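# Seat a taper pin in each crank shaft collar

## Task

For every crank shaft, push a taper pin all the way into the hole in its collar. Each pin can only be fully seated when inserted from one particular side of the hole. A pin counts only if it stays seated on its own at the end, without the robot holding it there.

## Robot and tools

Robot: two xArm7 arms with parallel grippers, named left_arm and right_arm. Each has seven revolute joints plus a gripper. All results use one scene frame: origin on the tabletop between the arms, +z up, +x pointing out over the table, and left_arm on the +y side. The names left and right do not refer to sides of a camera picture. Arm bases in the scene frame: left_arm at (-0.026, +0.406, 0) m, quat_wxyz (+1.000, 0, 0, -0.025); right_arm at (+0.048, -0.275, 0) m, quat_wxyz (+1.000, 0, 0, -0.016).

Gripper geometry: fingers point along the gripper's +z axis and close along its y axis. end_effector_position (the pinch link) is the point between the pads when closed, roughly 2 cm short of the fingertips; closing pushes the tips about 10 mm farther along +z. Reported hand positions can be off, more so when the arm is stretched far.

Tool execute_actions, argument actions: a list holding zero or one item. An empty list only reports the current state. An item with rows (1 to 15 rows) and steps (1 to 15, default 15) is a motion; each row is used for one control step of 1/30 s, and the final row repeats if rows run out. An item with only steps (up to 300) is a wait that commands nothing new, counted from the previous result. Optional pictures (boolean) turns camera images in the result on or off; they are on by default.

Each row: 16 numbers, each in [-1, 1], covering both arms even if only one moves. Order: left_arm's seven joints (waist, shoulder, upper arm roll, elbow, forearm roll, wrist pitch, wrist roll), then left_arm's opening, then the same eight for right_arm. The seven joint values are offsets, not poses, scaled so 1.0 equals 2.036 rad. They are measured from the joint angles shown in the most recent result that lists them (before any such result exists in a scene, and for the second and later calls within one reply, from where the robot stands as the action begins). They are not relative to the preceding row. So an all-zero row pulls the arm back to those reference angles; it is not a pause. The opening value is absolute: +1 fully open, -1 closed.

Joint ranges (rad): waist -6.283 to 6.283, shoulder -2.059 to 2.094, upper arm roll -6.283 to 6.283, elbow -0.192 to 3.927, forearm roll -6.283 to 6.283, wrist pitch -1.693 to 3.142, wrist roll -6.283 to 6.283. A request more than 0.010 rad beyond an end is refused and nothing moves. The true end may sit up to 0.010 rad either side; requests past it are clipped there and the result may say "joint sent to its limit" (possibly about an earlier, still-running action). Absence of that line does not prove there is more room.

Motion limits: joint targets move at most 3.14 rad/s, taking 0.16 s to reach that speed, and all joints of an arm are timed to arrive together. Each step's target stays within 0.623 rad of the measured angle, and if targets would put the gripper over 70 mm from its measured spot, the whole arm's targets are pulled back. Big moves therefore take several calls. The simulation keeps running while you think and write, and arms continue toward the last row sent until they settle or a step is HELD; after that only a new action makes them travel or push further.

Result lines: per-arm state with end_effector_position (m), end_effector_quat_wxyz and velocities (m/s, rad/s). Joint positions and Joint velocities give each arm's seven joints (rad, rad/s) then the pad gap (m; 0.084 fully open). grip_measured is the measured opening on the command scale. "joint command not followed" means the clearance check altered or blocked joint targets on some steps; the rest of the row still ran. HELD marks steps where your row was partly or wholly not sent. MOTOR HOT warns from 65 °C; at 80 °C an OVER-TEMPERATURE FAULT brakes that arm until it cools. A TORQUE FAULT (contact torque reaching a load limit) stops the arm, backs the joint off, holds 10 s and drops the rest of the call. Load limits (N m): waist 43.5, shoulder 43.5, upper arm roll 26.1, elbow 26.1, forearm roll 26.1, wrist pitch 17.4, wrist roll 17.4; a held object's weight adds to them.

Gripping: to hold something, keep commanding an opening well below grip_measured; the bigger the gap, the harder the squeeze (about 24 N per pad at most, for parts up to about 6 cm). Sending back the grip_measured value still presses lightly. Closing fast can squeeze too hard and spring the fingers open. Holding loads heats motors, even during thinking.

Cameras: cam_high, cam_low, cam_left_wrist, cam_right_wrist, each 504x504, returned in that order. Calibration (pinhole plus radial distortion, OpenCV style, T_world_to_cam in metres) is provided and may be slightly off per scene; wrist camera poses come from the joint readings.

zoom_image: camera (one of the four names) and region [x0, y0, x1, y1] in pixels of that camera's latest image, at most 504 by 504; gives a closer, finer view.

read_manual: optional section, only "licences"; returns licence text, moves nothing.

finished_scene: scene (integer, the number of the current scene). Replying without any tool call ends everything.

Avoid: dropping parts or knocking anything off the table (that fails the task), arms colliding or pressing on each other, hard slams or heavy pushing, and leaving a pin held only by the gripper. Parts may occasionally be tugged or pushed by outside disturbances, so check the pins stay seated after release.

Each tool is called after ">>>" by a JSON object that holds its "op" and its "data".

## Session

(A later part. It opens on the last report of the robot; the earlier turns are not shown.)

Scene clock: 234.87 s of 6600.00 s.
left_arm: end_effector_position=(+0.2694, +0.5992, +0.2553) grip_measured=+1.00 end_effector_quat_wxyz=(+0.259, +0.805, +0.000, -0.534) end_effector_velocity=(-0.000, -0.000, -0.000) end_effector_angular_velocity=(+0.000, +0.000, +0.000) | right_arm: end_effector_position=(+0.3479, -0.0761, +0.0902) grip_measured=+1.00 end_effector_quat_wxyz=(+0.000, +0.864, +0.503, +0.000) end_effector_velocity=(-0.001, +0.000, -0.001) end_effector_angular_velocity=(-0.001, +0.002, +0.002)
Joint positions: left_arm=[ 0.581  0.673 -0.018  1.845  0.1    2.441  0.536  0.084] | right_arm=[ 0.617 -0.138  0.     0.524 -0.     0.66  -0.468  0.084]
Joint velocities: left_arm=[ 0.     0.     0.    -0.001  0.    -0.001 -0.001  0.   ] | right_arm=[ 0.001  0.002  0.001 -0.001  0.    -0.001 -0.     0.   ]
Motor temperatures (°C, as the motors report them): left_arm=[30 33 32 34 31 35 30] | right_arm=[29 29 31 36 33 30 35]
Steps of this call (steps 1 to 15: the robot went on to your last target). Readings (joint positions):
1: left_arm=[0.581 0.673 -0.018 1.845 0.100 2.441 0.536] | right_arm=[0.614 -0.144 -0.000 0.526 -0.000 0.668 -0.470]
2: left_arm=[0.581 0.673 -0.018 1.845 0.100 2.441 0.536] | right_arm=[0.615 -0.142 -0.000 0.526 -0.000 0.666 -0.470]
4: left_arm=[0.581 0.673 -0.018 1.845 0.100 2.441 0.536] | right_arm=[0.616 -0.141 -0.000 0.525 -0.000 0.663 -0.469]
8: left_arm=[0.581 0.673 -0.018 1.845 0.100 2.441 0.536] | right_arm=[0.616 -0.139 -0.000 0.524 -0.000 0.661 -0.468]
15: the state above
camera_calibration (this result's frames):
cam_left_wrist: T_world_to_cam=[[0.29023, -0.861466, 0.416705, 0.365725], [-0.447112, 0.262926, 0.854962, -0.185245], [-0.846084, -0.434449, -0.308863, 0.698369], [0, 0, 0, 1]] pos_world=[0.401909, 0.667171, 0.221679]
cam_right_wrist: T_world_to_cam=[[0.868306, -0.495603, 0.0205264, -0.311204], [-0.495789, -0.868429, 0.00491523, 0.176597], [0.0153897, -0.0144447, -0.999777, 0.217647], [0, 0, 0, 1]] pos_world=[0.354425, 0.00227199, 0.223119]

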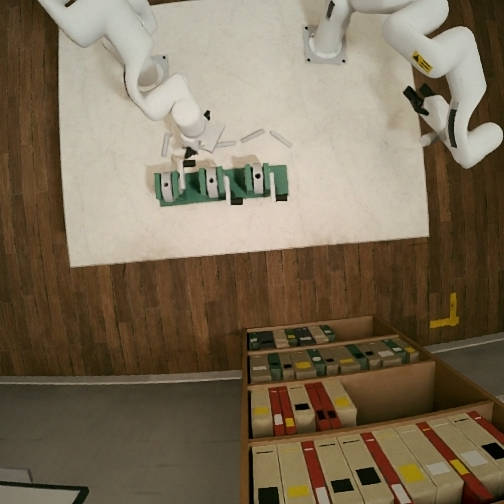

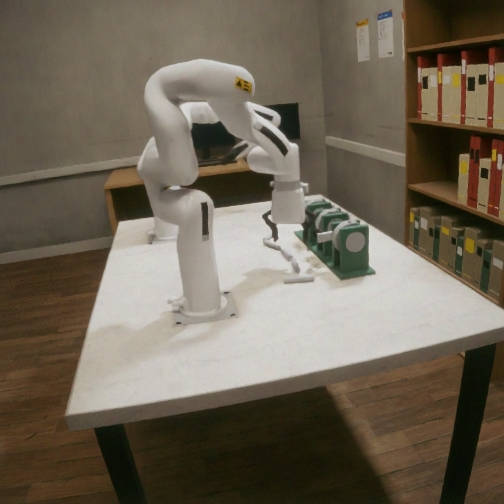

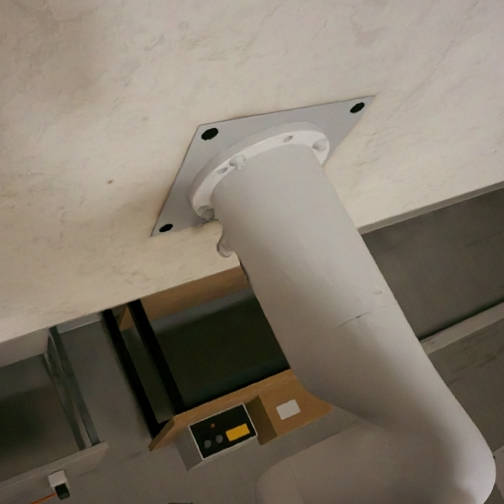

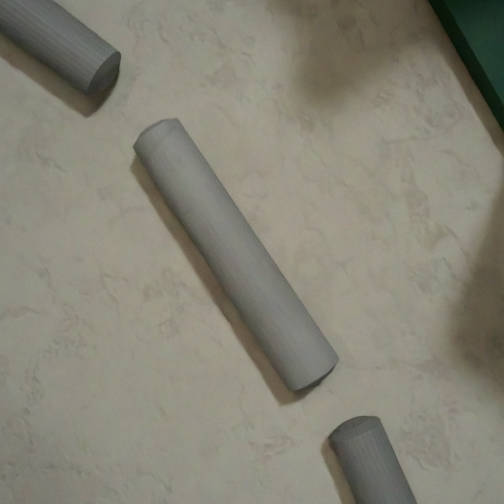

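>>> {"op": "execute_actions", "data": {"actions": [{"rows": [[0,0,0,0,0,0,0,1, 0.0413,0.0899,0,0.0461,0,-0.0429,-0.247,1]], "steps": 15}], "pictures": false}}

>>> {"op": "execute_actions", "data": {"actions": [{"steps": 8}], "pictures": false}}

Scene clock: 255.83 s of 6600.00 s.
left_arm: end_effector_position=(+0.2694, +0.5992, +0.2553) grip_measured=+1.00 end_effector_quat_wxyz=(+0.259, +0.805, +0.000, -0.534) end_effector_velocity=(+0.000, +0.000, +0.000) end_effector_angular_velocity=(+0.000, -0.001, +0.000) | right_arm: end_effector_position=(+0.3555, -0.0327, +0.0604) grip_measured=+1.00 end_effector_quat_wxyz=(-0.000, +0.688, +0.726, -0.001) end_effector_velocity=(+0.010, +0.011, -0.002) end_effector_angular_velocity=(+0.014, -0.017, +0.155)
Joint positions: left_arm=[ 0.581  0.673 -0.018  1.845  0.1    2.441  0.536  0.084] | right_arm=[ 0.699  0.041  0.     0.615 -0.     0.575 -0.957  0.084]
Joint velocities: left_arm=[ 0.    -0.     0.     0.001 -0.     0.     0.     0.   ] | right_arm=[ 0.016  0.037 -0.01   0.032  0.001 -0.028 -0.15   0.   ]
Motor temperatures (°C, as the motors report them): left_arm=[30 33 32 34 31 35 30] | right_arm=[29 29 31 36 33 30 35]
Steps of this call (steps 1 to 15: the robot went on to your last target; steps 16 to 90: nothing new was sent; then 17.47 s passed at rest; steps 91 to 105: all 15 steps of this action). Readings (joint positions):
91: left_arm=[0.581 0.673 -0.018 1.845 0.100 2.441 0.536] | right_arm=[0.617 -0.137 0.000 0.524 -0.000 0.660 -0.468]
92: left_arm=[0.581 0.673 -0.018 1.845 0.100 2.441 0.536] | right_arm=[0.618 -0.135 -0.000 0.525 -0.000 0.659 -0.475]
94: left_arm=[0.581 0.673 -0.018 1.845 0.100 2.441 0.536] | right_arm=[0.626 -0.118 -0.001 0.534 -0.000 0.650 -0.526]
98: left_arm=[0.581 0.673 -0.018 1.845 0.100 2.441 0.536] | right_arm=[0.669 -0.023 0.000 0.582 -0.000 0.606 -0.779]
105: the state above

Scene clock: 256.10 s of 6600.00 s.
left_arm: end_effector_position=(+0.2694, +0.5992, +0.2553) grip_measured=+1.00 end_effector_quat_wxyz=(+0.259, +0.805, +0.000, -0.534) end_effector_velocity=(+0.000, -0.000, -0.000) end_effector_angular_velocity=(-0.002, -0.001, -0.000) | right_arm: end_effector_position=(+0.3558, -0.0316, +0.0599) grip_measured=+1.00 end_effector_quat_wxyz=(+0.000, +0.683, +0.731, -0.000) end_effector_velocity=(+0.000, +0.001, -0.001) end_effector_angular_velocity=(-0.000, +0.001, +0.010)
Joint positions: left_arm=[ 0.581  0.673 -0.018  1.845  0.1    2.441  0.536  0.084] | right_arm=[ 0.701  0.045 -0.     0.617 -0.     0.573 -0.97   0.084]
Joint velocities: left_arm=[ 0.     0.    -0.    -0.001 -0.    -0.001  0.001  0.   ] | right_arm=[ 0.001  0.004 -0.     0.002  0.    -0.001 -0.01  -0.   ]
Motor temperatures (°C, as the motors report them): left_arm=[30 33 32 34 31 35 30] | right_arm=[29 29 31 36 33 30 35]
Steps of this call (steps 1 to 8: the robot went on to your last target). Readings (joint positions):
1: left_arm=[0.581 0.673 -0.018 1.845 0.100 2.441 0.536] | right_arm=[0.699 0.042 -0.000 0.616 -0.000 0.575 -0.961]
2: left_arm=[0.581 0.673 -0.018 1.845 0.100 2.441 0.536] | right_arm=[0.700 0.043 -0.000 0.616 -0.000 0.574 -0.964]
4: left_arm=[0.581 0.673 -0.018 1.845 0.100 2.441 0.536] | right_arm=[0.700 0.044 -0.000 0.617 -0.000 0.574 -0.967]
8: the state above

>>> {"op": "execute_actions", "data": {"actions": [{"rows": [[0,0,0,0,0,0,0,1, 0,0.0519,0,-0.0049,0,-0.0573,0,1]], "steps": 15}], "pictures": false}}

>>> {"op": "execute_actions", "data": {"actions": [{"rows": [[0,0,0,0,0,0,0,1, 0,0,0,0,0,0,0,0],[0,0,0,0,0,0,0,1, 0,0,0,0,0,0,0,-0.3],[0,0,0,0,0,0,0,1, 0,0,0,0,0,0,0,-0.3],[0,0,0,0,0,0,0,1, 0,0,0,0,0,0,0,-0.3],[0,0,0,0,0,0,0,1, 0,0,0,0,0,0,0,-0.3],[0,0,0,0,0,0,0,1, 0,0,0,0,0,0,0,-0.3],[0,0,0,0,0,0,0,1, 0,0,0,0,0,0,0,-0.3],[0,0,0,0,0,0,0,1, 0,0,0,0,0,0,0,-0.3],[0,0,0,0,0,0,0,1, 0,0,0,0,0,0,0,-0.3],[0,0,0,0,0,0,0,1, 0,0,0,0,0,0,0,-0.8]], "steps": 15}], "pictures": false}}

>>> {"op": "execute_actions", "data": {"actions": [{"steps": 15}]}}

Scene clock: 265.00 s of 6600.00 s.
left_arm: end_effector_position=(+0.2694, +0.5992, +0.2553) grip_measured=+1.00 end_effector_quat_wxyz=(+0.259, +0.805, +0.000, -0.534) end_effector_velocity=(+0.000, +0.000, +0.001) end_effector_angular_velocity=(+0.002, -0.003, +0.000) | right_arm: end_effector_position=(+0.3565, -0.0311, +0.0248) grip_measured=+1.00 end_effector_quat_wxyz=(+0.000, +0.683, +0.731, +0.001) end_effector_velocity=(-0.002, -0.001, -0.004) end_effector_angular_velocity=(-0.003, +0.004, +0.003)
Joint positions: left_arm=[ 0.581  0.673 -0.018  1.845  0.1    2.441  0.536  0.084] | right_arm=[ 0.701  0.149 -0.     0.608 -0.     0.458 -0.97   0.084]
Joint velocities: left_arm=[ 0.    -0.002 -0.     0.001 -0.    -0.    -0.001  0.   ] | right_arm=[-0.001  0.01   0.002 -0.004 -0.001 -0.009 -0.001  0.   ]
Motor temperatures (°C, as the motors report them): left_arm=[30 33 32 34 31 35 30] | right_arm=[29 29 31 35 33 30 35]
Steps of this call (steps 1 to 30: the robot went on to your last target; steps 31 to 90: nothing new was sent; then 5.40 s passed at rest; steps 91 to 105: all 15 steps of this action). Readings (joint positions):
91: left_arm=[0.581 0.673 -0.018 1.845 0.100 2.441 0.536] | right_arm=[0.701 0.046 0.000 0.617 -0.000 0.572 -0.970]
92: left_arm=[0.581 0.673 -0.018 1.845 0.100 2.441 0.536] | right_arm=[0.701 0.050 0.000 0.617 -0.000 0.566 -0.970]
94: left_arm=[0.581 0.673 -0.018 1.845 0.100 2.441 0.536] | right_arm=[0.701 0.086 -0.000 0.617 -0.000 0.523 -0.970]
98: left_arm=[0.581 0.673 -0.018 1.845 0.100 2.441 0.536] | right_arm=[0.701 0.141 0.000 0.605 -0.000 0.472 -0.970]
105: the state above

Scene clock: 265.50 s of 6600.00 s.
left_arm: end_effector_position=(+0.2694, +0.5992, +0.2553) grip_measured=+1.00 end_effector_quat_wxyz=(+0.259, +0.805, +0.000, -0.534) end_effector_velocity=(-0.000, -0.000, +0.000) end_effector_angular_velocity=(-0.000, +0.000, +0.000) | right_arm: end_effector_position=(+0.3565, -0.0311, +0.0248) grip_measured=-0.61 end_effector_quat_wxyz=(+0.000, +0.683, +0.731, +0.001) end_effector_velocity=(-0.000, +0.001, +0.000) end_effector_angular_velocity=(+0.001, -0.001, +0.003)
Joint positions: left_arm=[ 0.581  0.673 -0.018  1.845  0.1    2.441  0.536  0.084] | right_arm=[ 0.701  0.149 -0.     0.608 -0.     0.458 -0.97   0.017]
Joint velocities: left_arm=[ 0.    -0.001 -0.    -0.001 -0.     0.    -0.    -0.   ] | right_arm=[ 0.    -0.     0.001 -0.001  0.    -0.001 -0.001  0.   ]
Motor temperatures (°C, as the motors report them): left_arm=[30 33 32 34 31 35 30] | right_arm=[29 29 31 35 33 30 35]
Steps of this call (steps 1 to 15: all 15 steps of this action). Readings (joint positions):
1: left_arm=[0.581 0.673 -0.018 1.845 0.100 2.441 0.536] | right_arm=[0.701 0.149 -0.000 0.608 -0.000 0.457 -0.970]
2: left_arm=[0.581 0.673 -0.018 1.845 0.100 2.441 0.536] | right_arm=[0.701 0.149 -0.000 0.608 -0.000 0.457 -0.970]
4: left_arm=[0.581 0.673 -0.018 1.845 0.100 2.441 0.536] | right_arm=[0.701 0.149 -0.000 0.608 -0.000 0.457 -0.970]
8: left_arm=[0.581 0.673 -0.018 1.845 0.100 2.441 0.536] | right_arm=[0.701 0.149 -0.000 0.608 -0.000 0.458 -0.970]
15: the state above

Scene clock: 266.00 s of 6600.00 s.
left_arm: end_effector_position=(+0.2694, +0.5992, +0.2553) grip_measured=+1.00 end_effector_quat_wxyz=(+0.259, +0.805, +0.000, -0.534) end_effector_velocity=(-0.000, -0.000, +0.000) end_effector_angular_velocity=(-0.001, +0.001, -0.001) | right_arm: end_effector_position=(+0.3565, -0.0311, +0.0248) grip_measured=-0.61 end_effector_quat_wxyz=(+0.000, +0.683, +0.731, +0.001) end_effector_velocity=(-0.000, +0.000, +0.000) end_effector_angular_velocity=(-0.000, +0.000, +0.001)
Joint positions: left_arm=[ 0.581  0.673 -0.018  1.845  0.1    2.441  0.536  0.084] | right_arm=[ 0.701  0.149 -0.     0.608 -0.     0.458 -0.97   0.017]
Joint velocities: left_arm=[ 0.    -0.001  0.    -0.002  0.001  0.     0.001 -0.   ] | right_arm=[-0.001 -0.     0.001 -0.    -0.001  0.001  0.001 -0.   ]
Motor temperatures (°C, as the motors report them): left_arm=[30 33 32 34 31 35 30] | right_arm=[29 29 31 35 33 30 35]
Steps of this call (steps 1 to 15: the robot went on to your last target). Readings (joint positions):
1: left_arm=[0.581 0.673 -0.018 1.845 0.100 2.441 0.536] | right_arm=[0.701 0.149 -0.000 0.608 -0.000 0.458 -0.970]
2: left_arm=[0.581 0.673 -0.018 1.845 0.100 2.441 0.536] | right_arm=[0.701 0.149 -0.000 0.608 -0.000 0.458 -0.970]
4: left_arm=[0.581 0.673 -0.018 1.845 0.100 2.441 0.536] | right_arm=[0.701 0.149 -0.000 0.608 -0.000 0.458 -0.970]
8: left_arm=[0.581 0.673 -0.018 1.845 0.100 2.441 0.536] | right_arm=[0.701 0.149 -0.000 0.608 -0.000 0.458 -0.970]
15: the state above
All arms were judged still, so your last target was given up. Only a new action makes them travel on or press farther. Fingers that are still opening or closing keep moving.
camera_calibration (this result's frames):
cam_left_wrist: T_world_to_cam=[[0.29023, -0.861466, 0.416705, 0.365725], [-0.447112, 0.262926, 0.854962, -0.185245], [-0.846084, -0.434449, -0.308863, 0.698369], [0, 0, 0, 1]] pos_world=[0.401909, 0.667171, 0.221679]
cam_right_wrist: T_world_to_cam=[[0.99754, 0.0668432, 0.0211275, -0.323578], [0.0667546, -0.997758, 0.0048724, 0.015734], [0.0214058, -0.00345005, -0.999765, 0.150947], [0, 0, 0, 1]] pos_world=[0.318501, 0.0378485, 0.157671]

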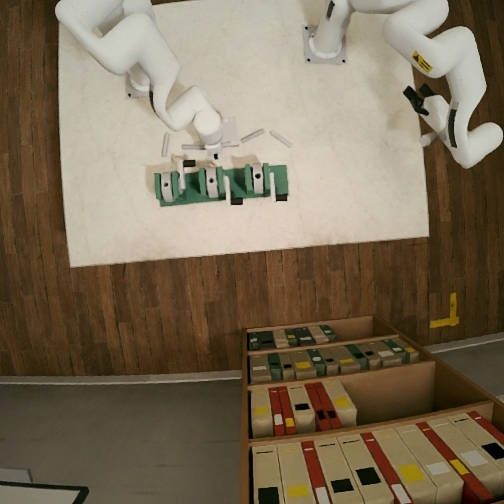

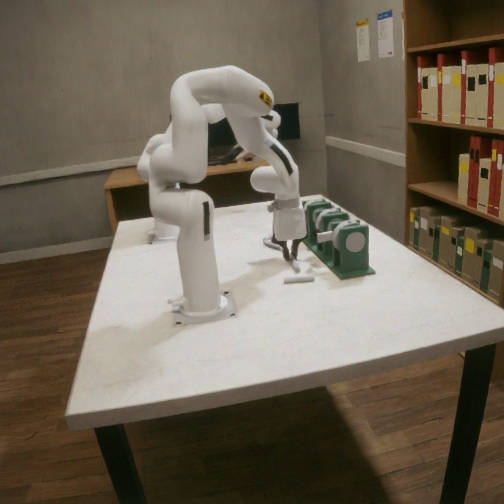

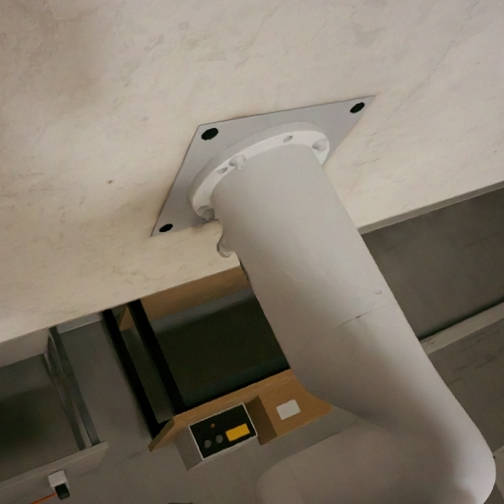

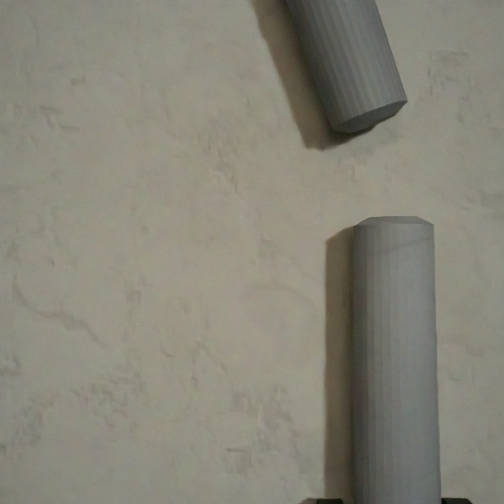

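>>> {"op": "execute_actions", "data": {"actions": [{"rows": [[0,0,0,0,0,0,0,1, 0,0,0,0,0,0,0,-0.2],[0,0,0,0,0,0,0,1, 0,0,0,0,0,0,0,0.2],[0,0,0,0,0,0,0,1, 0,0,0,0,0,0,0,1],[0,0,0,0,0,0,0,1, 0,0,0,0,0,0,0,1],[0,0,0,0,0,0,0,1, 0,0,0,0,0,0,0,1],[0,0,0,0,0,0,0,1, 0,0,0,0,0,0,0,1],[0,0,0,0,0,0,0,1, 0,-0.187,0,0.0893,0,0.2768,0,1]], "steps": 15}], "pictures": false}}

>>> {"op": "execute_actions", "data": {"actions": [{"steps": 10}], "pictures": false}}

Scene clock: 315.63 s of 6600.00 s.
left_arm: end_effector_position=(+0.2694, +0.5992, +0.2553) grip_measured=+1.00 end_effector_quat_wxyz=(+0.259, +0.805, +0.000, -0.534) end_effector_velocity=(+0.000, -0.000, +0.000) end_effector_angular_velocity=(+0.000, -0.002, +0.000) | right_arm: end_effector_position=(+0.3667, -0.0230, +0.1105) grip_measured=+1.00 end_effector_quat_wxyz=(+0.000, +0.683, +0.731, +0.002) end_effector_velocity=(+0.002, +0.001, +0.430) end_effector_angular_velocity=(+0.006, -0.008, -0.004)
Joint positions: left_arm=[ 0.581  0.673 -0.018  1.845  0.1    2.441  0.536  0.084] | right_arm=[ 0.701 -0.041 -0.     0.7   -0.     0.737 -0.97   0.084]
Joint velocities: left_arm=[ 0.    -0.001 -0.    -0.    -0.001 -0.    -0.    -0.   ] | right_arm=[-0.001 -0.924 -0.001  0.434  0.     1.347  0.002 -0.   ]
Motor temperatures (°C, as the motors report them): left_arm=[30 33 32 34 31 35 30] | right_arm=[29 30 31 35 33 30 35]
Steps of this call (steps 1 to 90: nothing new was sent; then 46.13 s passed at rest; steps 91 to 105: all 15 steps of this action). Readings (joint positions):
91: left_arm=[0.581 0.673 -0.018 1.845 0.100 2.441 0.536] | right_arm=[0.701 0.149 -0.000 0.608 -0.000 0.458 -0.970]
92: left_arm=[0.581 0.673 -0.018 1.845 0.100 2.441 0.536] | right_arm=[0.701 0.149 -0.000 0.608 -0.000 0.457 -0.970]
94: left_arm=[0.581 0.673 -0.018 1.845 0.100 2.441 0.536] | right_arm=[0.701 0.149 -0.000 0.608 -0.000 0.457 -0.970]
98: left_arm=[0.581 0.673 -0.018 1.845 0.100 2.441 0.536] | right_arm=[0.701 0.146 -0.000 0.609 -0.000 0.465 -0.970]
105: the state above

Scene clock: 315.97 s of 6600.00 s.
left_arm: end_effector_position=(+0.2694, +0.5992, +0.2553) grip_measured=+1.00 end_effector_quat_wxyz=(+0.259, +0.805, +0.000, -0.534) end_effector_velocity=(-0.000, -0.000, +0.000) end_effector_angular_velocity=(-0.000, +0.000, +0.000) | right_arm: end_effector_position=(+0.3566, -0.0310, +0.1963) grip_measured=+1.00 end_effector_quat_wxyz=(+0.000, +0.683, +0.731, -0.000) end_effector_velocity=(-0.023, -0.018, +0.006) end_effector_angular_velocity=(-0.054, +0.068, +0.001)
Joint positions: left_arm=[ 0.581  0.673 -0.018  1.845  0.1    2.441  0.536  0.084] | right_arm=[ 0.701 -0.225 -0.     0.785 -0.     1.01  -0.97   0.084]
Joint velocities: left_arm=[ 0.    -0.001  0.    -0.    -0.     0.001 -0.    -0.   ] | right_arm=[ 0.001 -0.041 -0.    -0.001  0.     0.127  0.    -0.   ]
Motor temperatures (°C, as the motors report them): left_arm=[30 33 32 34 31 35 30] | right_arm=[29 30 31 35 33 30 35]
Steps of this call (steps 1 to 10: the robot went on to your last target). Readings (joint positions):
1: left_arm=[0.581 0.673 -0.018 1.845 0.100 2.441 0.536] | right_arm=[0.701 -0.072 -0.000 0.715 -0.000 0.782 -0.970]
2: left_arm=[0.581 0.673 -0.018 1.845 0.100 2.441 0.536] | right_arm=[0.701 -0.102 -0.000 0.729 -0.000 0.827 -0.970]
4: left_arm=[0.581 0.673 -0.018 1.845 0.100 2.441 0.536] | right_arm=[0.701 -0.161 -0.000 0.757 -0.000 0.914 -0.970]
8: left_arm=[0.581 0.673 -0.018 1.845 0.100 2.441 0.536] | right_arm=[0.701 -0.220 -0.000 0.785 -0.000 0.998 -0.970]
10: the state above

>>> {"op": "execute_actions", "data": {"actions": [{"rows": [[0,0,0,0,0,0,0,1, -0.2215,0.0445,0,0.0647,0,0.0202,-0.1876,1]], "steps": 15}], "pictures": false}}

>>> {"op": "execute_actions", "data": {"actions": [{"steps": 15}]}}

Scene clock: 321.70 s of 6600.00 s.
left_arm: end_effector_position=(+0.2694, +0.5992, +0.2553) grip_measured=+1.00 end_effector_quat_wxyz=(+0.259, +0.805, +0.000, -0.534) end_effector_velocity=(-0.000, -0.000, +0.000) end_effector_angular_velocity=(-0.000, +0.000, -0.000) | right_arm: end_effector_position=(+0.4580, -0.1725, +0.2094) grip_measured=+1.00 end_effector_quat_wxyz=(-0.000, +0.709, +0.706, +0.000) end_effector_velocity=(+0.071, -0.175, +0.007) end_effector_angular_velocity=(+0.001, +0.006, -0.094)
Joint positions: left_arm=[ 0.581  0.673 -0.018  1.845  0.1    2.441  0.536  0.084] | right_arm=[ 0.281 -0.141 -0.005  0.908 -0.001  1.049 -1.321  0.084]
Joint velocities: left_arm=[-0.    -0.001 -0.    -0.001  0.     0.     0.     0.   ] | right_arm=[-0.423  0.085 -0.021  0.11  -0.001  0.031 -0.35  -0.   ]
Motor temperatures (°C, as the motors report them): left_arm=[30 33 32 34 31 35 30] | right_arm=[29 29 31 35 33 30 35]
Steps of this call (steps 1 to 30: the robot went on to your last target; steps 31 to 90: nothing new was sent; then 2.23 s passed at rest; steps 91 to 105: all 15 steps of this action). Readings (joint positions):
91: left_arm=[0.581 0.673 -0.018 1.845 0.100 2.441 0.536] | right_arm=[0.700 -0.232 0.000 0.790 -0.000 1.021 -0.970]
92: left_arm=[0.581 0.673 -0.018 1.845 0.100 2.441 0.536] | right_arm=[0.695 -0.230 0.001 0.791 -0.000 1.022 -0.976]
94: left_arm=[0.581 0.673 -0.018 1.845 0.100 2.441 0.536] | right_arm=[0.650 -0.220 0.006 0.804 0.000 1.025 -1.017]
98: left_arm=[0.581 0.673 -0.018 1.845 0.100 2.441 0.536] | right_arm=[0.502 -0.189 -0.001 0.846 -0.000 1.034 -1.138]
105: the state above

Scene clock: 322.20 s of 6600.00 s.
left_arm: end_effector_position=(+0.2694, +0.5992, +0.2553) grip_measured=+1.00 end_effector_quat_wxyz=(+0.259, +0.805, +0.000, -0.534) end_effector_velocity=(-0.000, +0.000, -0.001) end_effector_angular_velocity=(-0.000, -0.000, -0.000) | right_arm: end_effector_position=(+0.4626, -0.1825, +0.2100) grip_measured=+1.00 end_effector_quat_wxyz=(+0.000, +0.707, +0.707, -0.000) end_effector_velocity=(+0.001, -0.002, -0.000) end_effector_angular_velocity=(+0.000, -0.000, -0.004)
Joint positions: left_arm=[ 0.581  0.673 -0.018  1.845  0.1    2.441  0.536  0.084] | right_arm=[ 0.25  -0.134  0.     0.917 -0.     1.051 -1.351  0.084]
Joint velocities: left_arm=[ 0.     0.     0.    -0.001  0.    -0.002  0.     0.   ] | right_arm=[-0.004  0.002 -0.003  0.001 -0.    -0.001 -0.002 -0.   ]
Motor temperatures (°C, as the motors report them): left_arm=[30 33 32 34 31 35 30] | right_arm=[29 29 31 35 33 30 35]
Steps of this call (steps 1 to 15: the robot went on to your last target). Readings (joint positions):
1: left_arm=[0.581 0.673 -0.018 1.845 0.100 2.441 0.536] | right_arm=[0.270 -0.139 -0.005 0.910 -0.001 1.050 -1.331]
2: left_arm=[0.581 0.673 -0.018 1.845 0.100 2.441 0.536] | right_arm=[0.264 -0.138 -0.003 0.912 -0.000 1.050 -1.337]
4: left_arm=[0.581 0.673 -0.018 1.845 0.100 2.441 0.536] | right_arm=[0.257 -0.136 0.001 0.914 -0.000 1.051 -1.345]
8: left_arm=[0.581 0.673 -0.018 1.845 0.100 2.441 0.536] | right_arm=[0.253 -0.135 0.001 0.916 -0.000 1.051 -1.350]
15: the state above
camera_calibration (this result's frames):
cam_left_wrist: T_world_to_cam=[[0.290229, -0.861466, 0.416705, 0.365725], [-0.447112, 0.262926, 0.854962, -0.185245], [-0.846084, -0.434449, -0.308863, 0.698369], [0, 0, 0, 1]] pos_world=[0.401909, 0.667171, 0.221679]
cam_right_wrist: T_world_to_cam=[[0.999804, -0.00139395, 0.0197364, -0.436481], [-0.00150918, -0.999982, 0.00582477, -0.112386], [0.0197279, -0.00585342, -0.999788, 0.333684], [0, 0, 0, 1]] pos_world=[0.429643, -0.111039, 0.342883]

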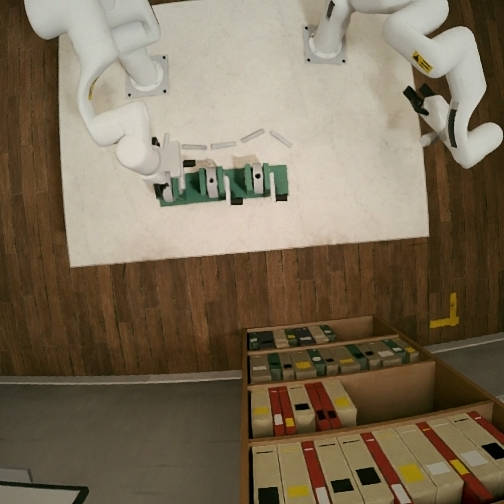

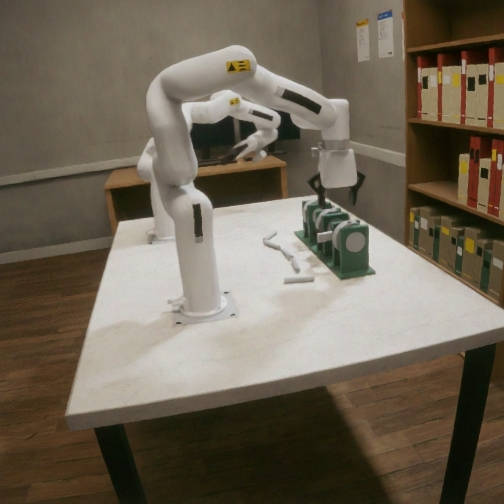

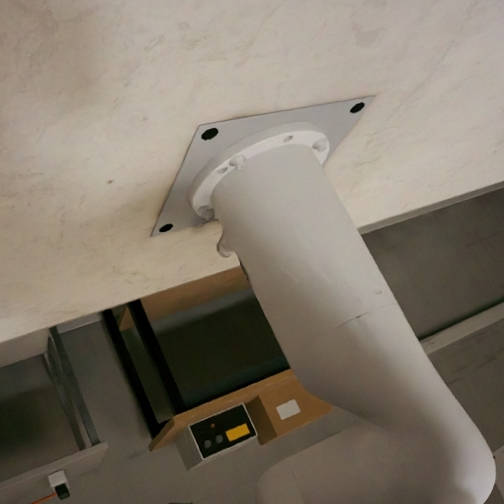

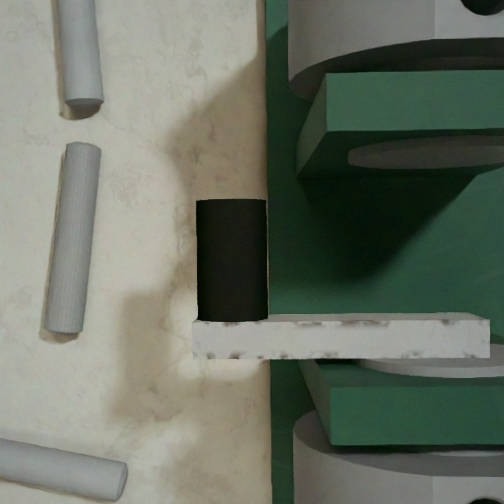

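>>> {"op": "execute_actions", "data": {"actions": [{"rows": [[0,0,0,0,0,0,0,1, 0.0941,0.0076,0,-0.0519,0,-0.0595,0.0933,0.2]], "steps": 15}], "pictures": false}}

>>> {"op": "execute_actions", "data": {"actions": [{"steps": 6}], "pictures": false}}

Scene clock: 347.03 s of 6600.00 s.
left_arm: end_effector_position=(+0.2694, +0.5992, +0.2553) grip_measured=+1.00 end_effector_quat_wxyz=(+0.259, +0.805, +0.000, -0.534) end_effector_velocity=(+0.000, +0.000, -0.000) end_effector_angular_velocity=(-0.001, +0.000, -0.000) | right_arm: end_effector_position=(+0.4293, -0.1109, +0.1710) grip_measured=+0.19 end_effector_quat_wxyz=(+0.000, +0.707, +0.707, +0.000) end_effector_velocity=(-0.006, +0.009, -0.006) end_effector_angular_velocity=(-0.000, +0.000, -0.002)
Joint positions: left_arm=[ 0.581  0.673 -0.018  1.845  0.1    2.441  0.536  0.084] | right_arm=[ 0.439 -0.119 -0.001  0.813 -0.     0.932 -1.164  0.052]
Joint velocities: left_arm=[-0.     0.001 -0.     0.001  0.     0.     0.001 -0.   ] | right_arm=[ 0.024  0.002  0.002 -0.016  0.    -0.018  0.028  0.   ]
Motor temperatures (°C, as the motors report them): left_arm=[30 33 32 34 31 35 30] | right_arm=[29 29 31 36 33 30 35]
Steps of this call (steps 1 to 15: the robot went on to your last target; steps 16 to 90: nothing new was sent; then 21.33 s passed at rest; steps 91 to 105: all 15 steps of this action). Readings (joint positions):
91: left_arm=[0.581 0.673 -0.018 1.845 0.100 2.441 0.536] | right_arm=[0.250 -0.134 -0.000 0.917 -0.000 1.051 -1.351]
92: left_arm=[0.581 0.673 -0.018 1.845 0.100 2.441 0.536] | right_arm=[0.255 -0.134 -0.002 0.914 -0.000 1.047 -1.344]
94: left_arm=[0.581 0.673 -0.018 1.845 0.100 2.441 0.536] | right_arm=[0.299 -0.132 -0.007 0.891 -0.001 1.017 -1.298]
98: left_arm=[0.581 0.673 -0.018 1.845 0.100 2.441 0.536] | right_arm=[0.411 -0.120 0.007 0.826 0.000 0.953 -1.196]
105: the state above

Scene clock: 347.23 s of 6600.00 s.
left_arm: end_effector_position=(+0.2694, +0.5992, +0.2553) grip_measured=+1.00 end_effector_quat_wxyz=(+0.259, +0.805, +0.000, -0.534) end_effector_velocity=(+0.000, -0.000, +0.000) end_effector_angular_velocity=(+0.001, -0.002, +0.000) | right_arm: end_effector_position=(+0.4284, -0.1098, +0.1702) grip_measured=+0.19 end_effector_quat_wxyz=(+0.000, +0.707, +0.707, -0.000) end_effector_velocity=(-0.002, +0.002, -0.000) end_effector_angular_velocity=(-0.001, -0.001, +0.006)
Joint positions: left_arm=[ 0.581  0.673 -0.018  1.845  0.1    2.441  0.536  0.084] | right_arm=[ 0.441 -0.119 -0.     0.812 -0.     0.931 -1.162  0.052]
Joint velocities: left_arm=[ 0.    -0.001 -0.     0.001 -0.    -0.    -0.001 -0.   ] | right_arm=[ 0.005 -0.001  0.002 -0.002 -0.001 -0.001  0.002  0.   ]
Motor temperatures (°C, as the motors report them): left_arm=[30 33 32 34 31 35 30] | right_arm=[29 29 31 36 33 30 35]
Steps of this call (steps 1 to 6: the robot went on to your last target). Readings (joint positions):
1: left_arm=[0.581 0.673 -0.018 1.845 0.100 2.441 0.536] | right_arm=[0.439 -0.119 -0.001 0.813 -0.000 0.931 -1.163]
2: left_arm=[0.581 0.673 -0.018 1.845 0.100 2.441 0.536] | right_arm=[0.440 -0.119 -0.001 0.812 -0.000 0.931 -1.163]
4: left_arm=[0.581 0.673 -0.018 1.845 0.100 2.441 0.536] | right_arm=[0.441 -0.119 -0.000 0.812 -0.000 0.931 -1.162]
6: the state above

>>> {"op": "execute_actions", "data": {"actions": [{"rows": [[0,0,0,0,0,0,0,1, 0,0.0476,0,-0.036,0,-0.0835,0,0.2]], "steps": 15}], "pictures": false}}

>>> {"op": "execute_actions", "data": {"actions": [{"rows": [[0,0,0,0,0,0,0,1, 0,0,0,0,0,0,0,-0.1],[0,0,0,0,0,0,0,1, 0,0,0,0,0,0,0,-0.3],[0,0,0,0,0,0,0,1, 0,0,0,0,0,0,0,-0.3],[0,0,0,0,0,0,0,1, 0,0,0,0,0,0,0,-0.4],[0,0,0,0,0,0,0,1, 0,0,0,0,0,0,0,-0.4],[0,0,0,0,0,0,0,1, 0,0,0,0,0,0,0,-0.4],[0,0,0,0,0,0,0,1, 0,0,0,0,0,0,0,-0.4],[0,0,0,0,0,0,0,1, 0,0,0,0,0,0,0,-0.65]], "steps": 15}]}}

Scene clock: 354.60 s of 6600.00 s.
left_arm: end_effector_position=(+0.2694, +0.5992, +0.2553) grip_measured=+1.00 end_effector_quat_wxyz=(+0.259, +0.805, +0.000, -0.534) end_effector_velocity=(+0.000, -0.000, +0.000) end_effector_angular_velocity=(-0.000, +0.001, +0.000) | right_arm: end_effector_position=(+0.4289, -0.1096, +0.1161) grip_measured=+0.19 end_effector_quat_wxyz=(+0.000, +0.707, +0.707, +0.001) end_effector_velocity=(-0.003, +0.000, -0.008) end_effector_angular_velocity=(-0.002, +0.004, +0.005)
Joint positions: left_arm=[ 0.581  0.673 -0.018  1.845  0.1    2.441  0.536  0.084] | right_arm=[ 0.441 -0.024 -0.     0.74  -0.     0.762 -1.162  0.052]
Joint velocities: left_arm=[ 0.     0.    -0.     0.    -0.     0.001 -0.001  0.   ] | right_arm=[-0.     0.01   0.004 -0.013 -0.    -0.018 -0.001 -0.   ]
Motor temperatures (°C, as the motors report them): left_arm=[30 33 32 34 31 35 30] | right_arm=[29 29 31 36 33 30 35]
Steps of this call (steps 1 to 15: the robot went on to your last target; steps 16 to 90: nothing new was sent; then 3.87 s passed at rest; steps 91 to 105: all 15 steps of this action). Readings (joint positions):
91: left_arm=[0.581 0.673 -0.018 1.845 0.100 2.441 0.536] | right_arm=[0.442 -0.119 0.000 0.811 -0.000 0.930 -1.161]
92: left_arm=[0.581 0.673 -0.018 1.845 0.100 2.441 0.536] | right_arm=[0.442 -0.116 0.000 0.809 -0.000 0.923 -1.161]
94: left_arm=[0.581 0.673 -0.018 1.845 0.100 2.441 0.536] | right_arm=[0.442 -0.092 0.000 0.793 -0.000 0.874 -1.162]
98: left_arm=[0.581 0.673 -0.018 1.845 0.100 2.441 0.536] | right_arm=[0.441 -0.032 0.000 0.743 -0.000 0.787 -1.162]
105: the state above

Scene clock: 355.10 s of 6600.00 s.
left_arm: end_effector_position=(+0.2694, +0.5992, +0.2553) grip_measured=+1.00 end_effector_quat_wxyz=(+0.259, +0.805, +0.000, -0.534) end_effector_velocity=(+0.000, +0.000, +0.001) end_effector_angular_velocity=(+0.001, -0.001, +0.000) | right_arm: end_effector_position=(+0.4280, -0.1095, +0.1155) grip_measured=-0.47 end_effector_quat_wxyz=(-0.000, +0.707, +0.708, -0.000) end_effector_velocity=(-0.000, +0.002, -0.000) end_effector_angular_velocity=(-0.000, -0.000, +0.003)
Joint positions: left_arm=[ 0.581  0.673 -0.018  1.845  0.1    2.441  0.536  0.084] | right_arm=[ 0.442 -0.024  0.     0.739 -0.     0.763 -1.162  0.024]
Joint velocities: left_arm=[ 0.    -0.001  0.     0.001  0.     0.001 -0.001  0.   ] | right_arm=[ 0.     0.001  0.004  0.001 -0.    -0.001  0.001 -0.   ]
Motor temperatures (°C, as the motors report them): left_arm=[30 33 32 34 31 35 30] | right_arm=[29 29 31 36 33 30 35]
Steps of this call (steps 1 to 15: all 15 steps of this action). Readings (joint positions):
1: left_arm=[0.581 0.673 -0.018 1.845 0.100 2.441 0.536] | right_arm=[0.441 -0.024 -0.000 0.740 -0.000 0.762 -1.162]
2: left_arm=[0.581 0.673 -0.018 1.845 0.100 2.441 0.536] | right_arm=[0.441 -0.024 -0.000 0.740 -0.000 0.762 -1.162]
4: left_arm=[0.581 0.673 -0.018 1.845 0.100 2.441 0.536] | right_arm=[0.441 -0.024 -0.000 0.740 -0.000 0.762 -1.162]
8: left_arm=[0.581 0.673 -0.018 1.845 0.100 2.441 0.536] | right_arm=[0.442 -0.024 0.001 0.739 0.000 0.764 -1.162]
15: the state above
camera_calibration (this result's frames):
cam_left_wrist: T_world_to_cam=[[0.29023, -0.861466, 0.416705, 0.365725], [-0.447112, 0.262926, 0.854962, -0.185245], [-0.846084, -0.434449, -0.308863, 0.698369], [0, 0, 0, 1]] pos_world=[0.401909, 0.667171, 0.221679]
cam_right_wrist: T_world_to_cam=[[0.999809, 0.000283153, 0.0195215, -0.39963], [0.000170907, -0.999983, 0.00575127, -0.039597], [0.0195228, -0.00574683, -0.999793, 0.240407], [0, 0, 0, 1]] pos_world=[0.394867, -0.0381016, 0.248386]

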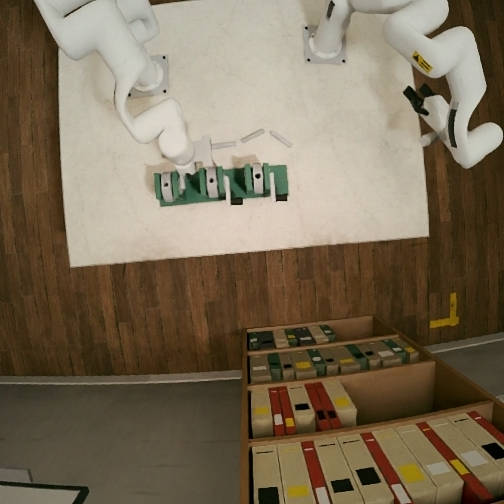

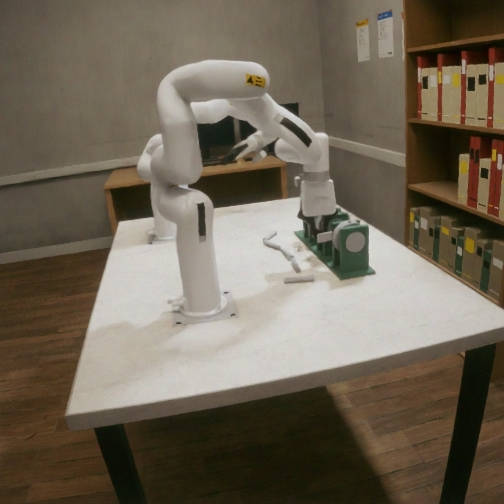

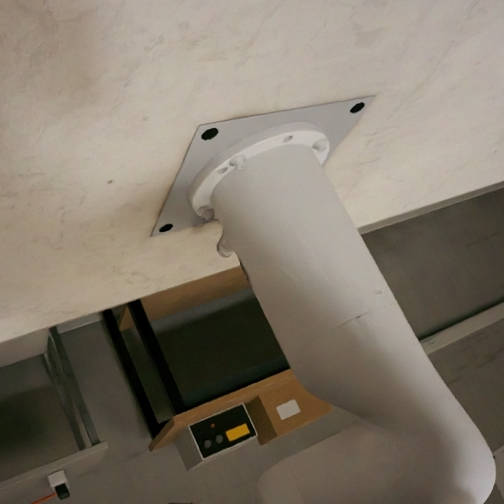

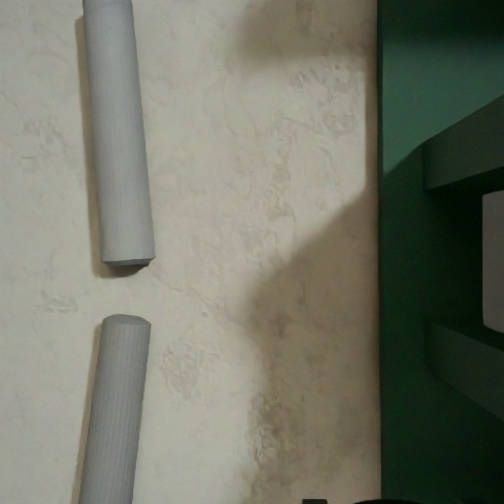

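>>> {"op": "execute_actions", "data": {"actions": [{"rows": [[0,0,0,0,0,0,0,1, -0.0021,-0.0168,0,0.0245,0,0.0413,-0.0015,-0.65],[0,0,0,0,0,0,0,1, -0.0021,-0.0168,0,0.0245,0,0.0413,-0.0015,-0.65],[0,0,0,0,0,0,0,1, -0.0021,-0.0168,0,0.0245,0,0.0413,-0.0015,-0.65],[0,0,0,0,0,0,0,1, -0.0021,-0.0168,0,0.0245,0,0.0413,-0.0015,-0.65],[0,0,0,0,0,0,0,1, -0.0021,-0.0168,0,0.0245,0,0.0413,-0.0015,-0.65],[0,0,0,0,0,0,0,1, -0.0021,-0.0168,0,0.0245,0,0.0413,-0.0015,-0.65],[0,0,0,0,0,0,0,1, -0.0021,-0.0168,0,0.0245,0,0.0413,-0.0015,-0.65],[0,0,0,0,0,0,0,1, -0.0021,-0.0168,0,0.0245,0,0.0413,-0.0015,-0.65],[0,0,0,0,0,0,0,1, -0.0089,-0.0126,0,0.0646,0,0.0773,-0.0083,-0.65]], "steps": 15}], "pictures": false}}

>>> {"op": "execute_actions", "data": {"actions": [{"steps": 10}]}}

Scene clock: 381.80 s of 6600.00 s.
left_arm: end_effector_position=(+0.2694, +0.5992, +0.2553) grip_measured=+1.00 end_effector_quat_wxyz=(+0.259, +0.805, +0.000, -0.534) end_effector_velocity=(+0.000, -0.000, +0.001) end_effector_angular_velocity=(+0.000, -0.002, -0.000) | right_arm: end_effector_position=(+0.4515, -0.1096, +0.1666) grip_measured=-0.47 end_effector_quat_wxyz=(+0.003, +0.708, +0.706, +0.006) end_effector_velocity=(+0.097, -0.004, +0.096) end_effector_angular_velocity=(+0.074, -0.203, -0.051)
Joint positions: left_arm=[ 0.581  0.673 -0.018  1.845  0.1    2.441  0.536  0.084] | right_arm=[ 0.424 -0.054 -0.003  0.868 -0.001  0.908 -1.177  0.024]
Joint velocities: left_arm=[-0.    -0.002 -0.     0.    -0.    -0.     0.001 -0.   ] | right_arm=[-0.048 -0.006 -0.042  0.239 -0.013  0.029 -0.03   0.   ]
Motor temperatures (°C, as the motors report them): left_arm=[30 33 32 34 31 35 30] | right_arm=[29 30 31 39 33 32 35]
Steps of this call (steps 1 to 15: the robot went on to your last target; steps 16 to 90: nothing new was sent; then 23.20 s passed at rest; steps 91 to 105: all 15 steps of this action). Readings (joint positions):
91: left_arm=[0.581 0.673 -0.018 1.845 0.100 2.441 0.536] | right_arm=[0.441 -0.024 -0.000 0.740 -0.000 0.763 -1.162]
92: left_arm=[0.581 0.673 -0.018 1.845 0.100 2.441 0.536] | right_arm=[0.441 -0.025 0.000 0.743 -0.000 0.769 -1.162]
94: left_arm=[0.581 0.673 -0.018 1.845 0.100 2.441 0.536] | right_arm=[0.440 -0.039 0.001 0.762 0.000 0.805 -1.163]
98: left_arm=[0.581 0.673 -0.018 1.845 0.100 2.441 0.536] | right_arm=[0.438 -0.057 0.000 0.784 0.000 0.843 -1.164]
105: the state above

Scene clock: 382.13 s of 6600.00 s.
left_arm: end_effector_position=(+0.2694, +0.5992, +0.2553) grip_measured=+1.00 end_effector_quat_wxyz=(+0.259, +0.805, +0.000, -0.534) end_effector_velocity=(-0.000, -0.000, -0.000) end_effector_angular_velocity=(-0.002, +0.000, -0.000) | right_arm: end_effector_position=(+0.4495, -0.1095, +0.1650) grip_measured=-0.47 end_effector_quat_wxyz=(+0.000, +0.707, +0.707, +0.001) end_effector_velocity=(-0.006, +0.001, -0.005) end_effector_angular_velocity=(-0.005, +0.018, +0.005)
Joint positions: left_arm=[ 0.581  0.673 -0.018  1.845  0.1    2.441  0.536  0.084] | right_arm=[ 0.423 -0.049 -0.     0.871 -0.     0.919 -1.179  0.024]
Joint velocities: left_arm=[ 0.     0.001  0.    -0.    -0.    -0.     0.001  0.   ] | right_arm=[ 0.003  0.003  0.004 -0.006  0.003  0.009 -0.     0.   ]
Motor temperatures (°C, as the motors report them): left_arm=[30 33 32 34 31 35 30] | right_arm=[29 30 31 39 33 32 35]
Steps of this call (steps 1 to 10: the robot went on to your last target). Readings (joint positions):
1: left_arm=[0.581 0.673 -0.018 1.845 0.100 2.441 0.536] | right_arm=[0.422 -0.054 -0.004 0.873 -0.002 0.909 -1.178]
2: left_arm=[0.581 0.673 -0.018 1.845 0.100 2.441 0.536] | right_arm=[0.422 -0.053 -0.003 0.875 -0.002 0.910 -1.178]
4: left_arm=[0.581 0.673 -0.018 1.845 0.100 2.441 0.536] | right_arm=[0.422 -0.051 -0.003 0.875 -0.002 0.913 -1.179]
8: left_arm=[0.581 0.673 -0.018 1.845 0.100 2.441 0.536] | right_arm=[0.423 -0.049 -0.001 0.872 -0.001 0.918 -1.179]
10: the state above
camera_calibration (this result's frames):
cam_left_wrist: T_world_to_cam=[[0.29023, -0.861466, 0.416705, 0.365725], [-0.447112, 0.262926, 0.854962, -0.185245], [-0.846084, -0.434449, -0.308863, 0.698369], [0, 0, 0, 1]] pos_world=[0.401909, 0.667171, 0.221679]
cam_right_wrist: T_world_to_cam=[[0.999768, -0.00232026, 0.0213944, -0.422683], [-0.00243375, -0.999983, 0.00528029, -0.0386366], [0.0213818, -0.00533114, -0.999757, 0.288644], [0, 0, 0, 1]] pos_world=[0.416319, -0.0380779, 0.297821]

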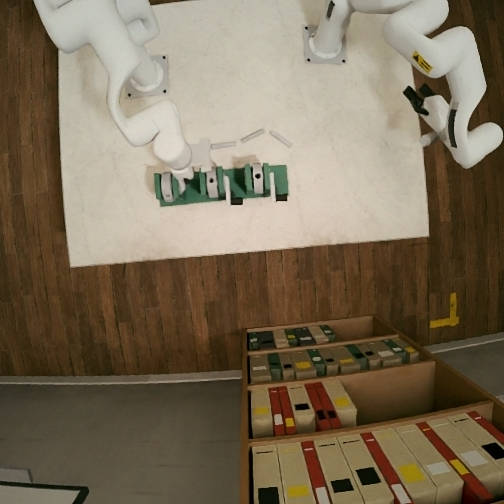

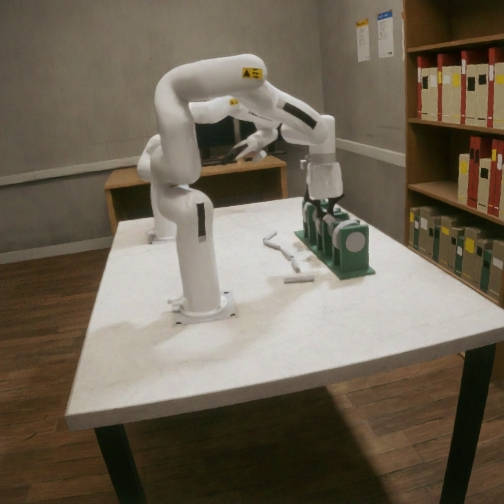

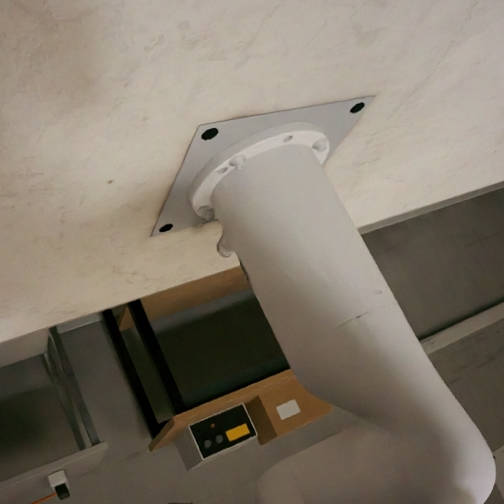

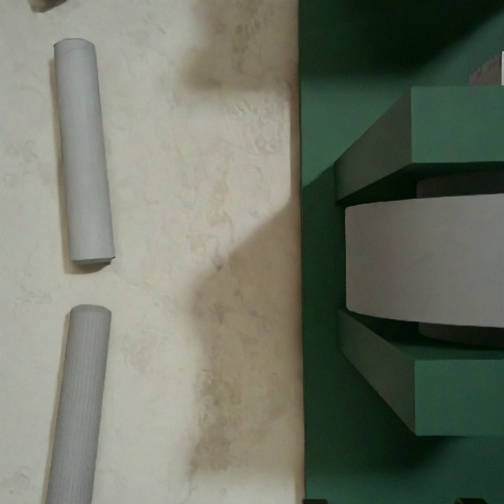

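>>> {"op": "execute_actions", "data": {"actions": [{"rows": [[0,0,0,0,0,0,0,1, -0.0089,0.0225,0,0.049,0,0.0269,-0.0093,-0.65],[0,0,0,0,0,0,0,1, -0.0089,0.0225,0,0.049,0,0.0269,-0.0093,-0.65],[0,0,0,0,0,0,0,1, -0.0089,0.0225,0,0.049,0,0.0269,-0.0093,-0.65],[0,0,0,0,0,0,0,1, -0.0089,0.0225,0,0.049,0,0.0269,-0.0093,-0.65],[0,0,0,0,0,0,0,1, -0.0089,0.0225,0,0.049,0,0.0269,-0.0093,-0.65],[0,0,0,0,0,0,0,1, -0.0089,0.0225,0,0.049,0,0.0269,-0.0093,-0.65],[0,0,0,0,0,0,0,1, -0.0089,0.0225,0,0.049,0,0.0269,-0.0093,-0.65],[0,0,0,0,0,0,0,1, -0.0089,0.0225,0,0.049,0,0.0269,-0.0093,-0.65],[0,0,0,0,0,0,0,1, -0.0189,0.0586,0,0.0998,0,0.0417,-0.0193,-0.65]], "steps": 15}], "pictures": false}}

>>> {"op": "execute_actions", "data": {"actions": [{"steps": 12}]}}

Scene clock: 390.37 s of 6600.00 s.
left_arm: end_effector_position=(+0.2694, +0.5992, +0.2553) grip_measured=+1.00 end_effector_quat_wxyz=(+0.259, +0.805, +0.000, -0.534) end_effector_velocity=(-0.000, +0.000, -0.000) end_effector_angular_velocity=(+0.001, +0.000, -0.000) | right_arm: end_effector_position=(+0.4943, -0.1091, +0.1844) grip_measured=-0.47 end_effector_quat_wxyz=(+0.000, +0.707, +0.707, +0.000) end_effector_velocity=(+0.046, -0.000, +0.003) end_effector_angular_velocity=(-0.009, +0.021, +0.007)
Joint positions: left_arm=[ 0.581  0.673 -0.018  1.845  0.1    2.441  0.536  0.084] | right_arm=[ 0.388  0.059 -0.001  1.057 -0.     0.997 -1.214  0.024]
Joint velocities: left_arm=[ 0.     0.     0.    -0.     0.001 -0.001  0.    -0.   ] | right_arm=[-0.039  0.149  0.005  0.196 -0.001  0.069 -0.041 -0.   ]
Motor temperatures (°C, as the motors report them): left_arm=[30 33 32 34 31 35 30] | right_arm=[29 30 31 39 33 32 35]
Steps of this call (steps 1 to 30: the robot went on to your last target; steps 31 to 90: nothing new was sent; then 4.73 s passed at rest; steps 91 to 105: all 15 steps of this action). Readings (joint positions):
91: left_arm=[0.581 0.673 -0.018 1.845 0.100 2.441 0.536] | right_arm=[0.423 -0.049 0.000 0.871 -0.000 0.921 -1.179]
92: left_arm=[0.581 0.673 -0.018 1.845 0.100 2.441 0.536] | right_arm=[0.422 -0.046 0.001 0.876 0.000 0.925 -1.180]
94: left_arm=[0.581 0.673 -0.018 1.845 0.100 2.441 0.536] | right_arm=[0.416 -0.029 0.003 0.910 0.001 0.951 -1.187]
98: left_arm=[0.581 0.673 -0.018 1.845 0.100 2.441 0.536] | right_arm=[0.407 -0.007 -0.000 0.960 -0.000 0.968 -1.195]
105: the state above

Scene clock: 390.77 s of 6600.00 s.
left_arm: end_effector_position=(+0.2694, +0.5992, +0.2553) grip_measured=+1.00 end_effector_quat_wxyz=(+0.259, +0.805, +0.000, -0.534) end_effector_velocity=(+0.000, +0.000, +0.000) end_effector_angular_velocity=(+0.001, -0.000, +0.000) | right_arm: end_effector_position=(+0.4977, -0.1092, +0.1848) grip_measured=-0.47 end_effector_quat_wxyz=(-0.000, +0.707, +0.707, -0.001) end_effector_velocity=(+0.001, -0.000, +0.001) end_effector_angular_velocity=(-0.000, -0.002, +0.002)
Joint positions: left_arm=[ 0.581  0.673 -0.018  1.845  0.1    2.441  0.536  0.084] | right_arm=[ 0.385  0.071 -0.     1.073 -0.     1.004 -1.218  0.024]
Joint velocities: left_arm=[ 0. -0. -0.  0.  0.  0. -0.  0.] | right_arm=[-0.001  0.002 -0.     0.005 -0.001  0.001 -0.002 -0.   ]
Motor temperatures (°C, as the motors report them): left_arm=[30 33 32 34 31 35 30] | right_arm=[29 30 31 39 33 32 35]
Steps of this call (steps 1 to 12: the robot went on to your last target). Readings (joint positions):
1: left_arm=[0.581 0.673 -0.018 1.845 0.100 2.441 0.536] | right_arm=[0.387 0.063 -0.000 1.062 -0.000 0.999 -1.216]
2: left_arm=[0.581 0.673 -0.018 1.845 0.100 2.441 0.536] | right_arm=[0.386 0.066 -0.000 1.066 -0.000 1.001 -1.216]
4: left_arm=[0.581 0.673 -0.018 1.845 0.100 2.441 0.536] | right_arm=[0.385 0.068 -0.000 1.069 -0.000 1.003 -1.217]
8: left_arm=[0.581 0.673 -0.018 1.845 0.100 2.441 0.536] | right_arm=[0.385 0.070 0.000 1.072 -0.000 1.004 -1.218]
12: the state above
camera_calibration (this result's frames):
cam_left_wrist: T_world_to_cam=[[0.29023, -0.861466, 0.416705, 0.365725], [-0.447112, 0.262926, 0.854962, -0.185245], [-0.846084, -0.434449, -0.308863, 0.698369], [0, 0, 0, 1]] pos_world=[0.401909, 0.667171, 0.221679]
cam_right_wrist: T_world_to_cam=[[0.999828, -0.000944898, 0.0185367, -0.470698], [-0.00106203, -0.99998, 0.00631003, -0.0391468], [0.0185303, -0.00632863, -0.999808, 0.308728], [0, 0, 0, 1]] pos_world=[0.464855, -0.0376369, 0.317641]

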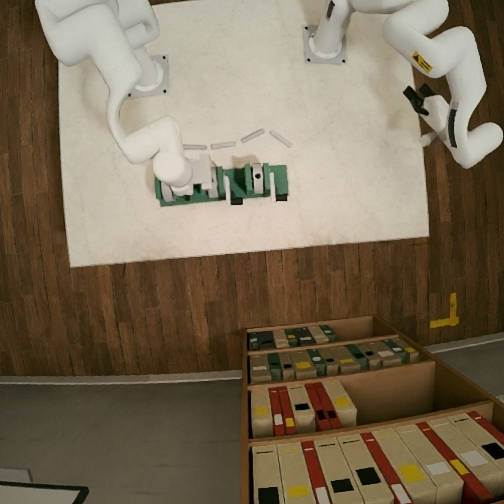

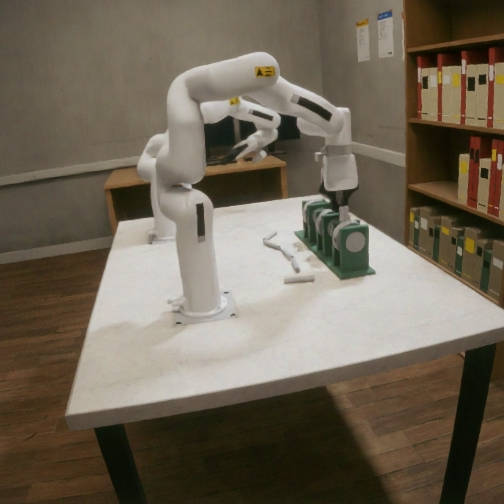

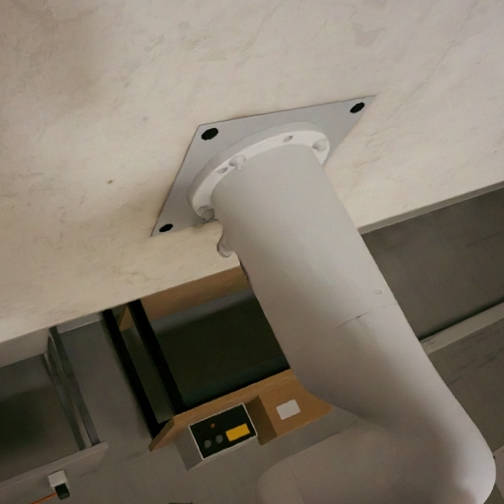

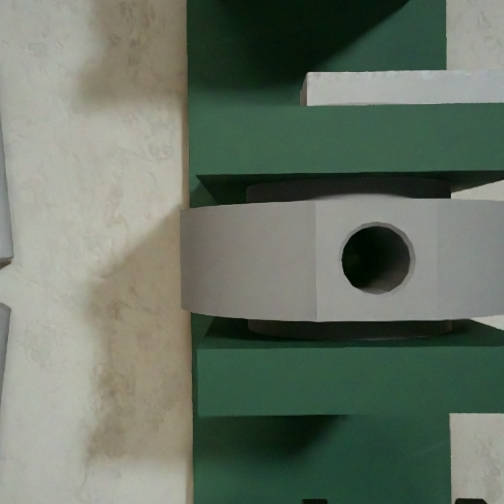

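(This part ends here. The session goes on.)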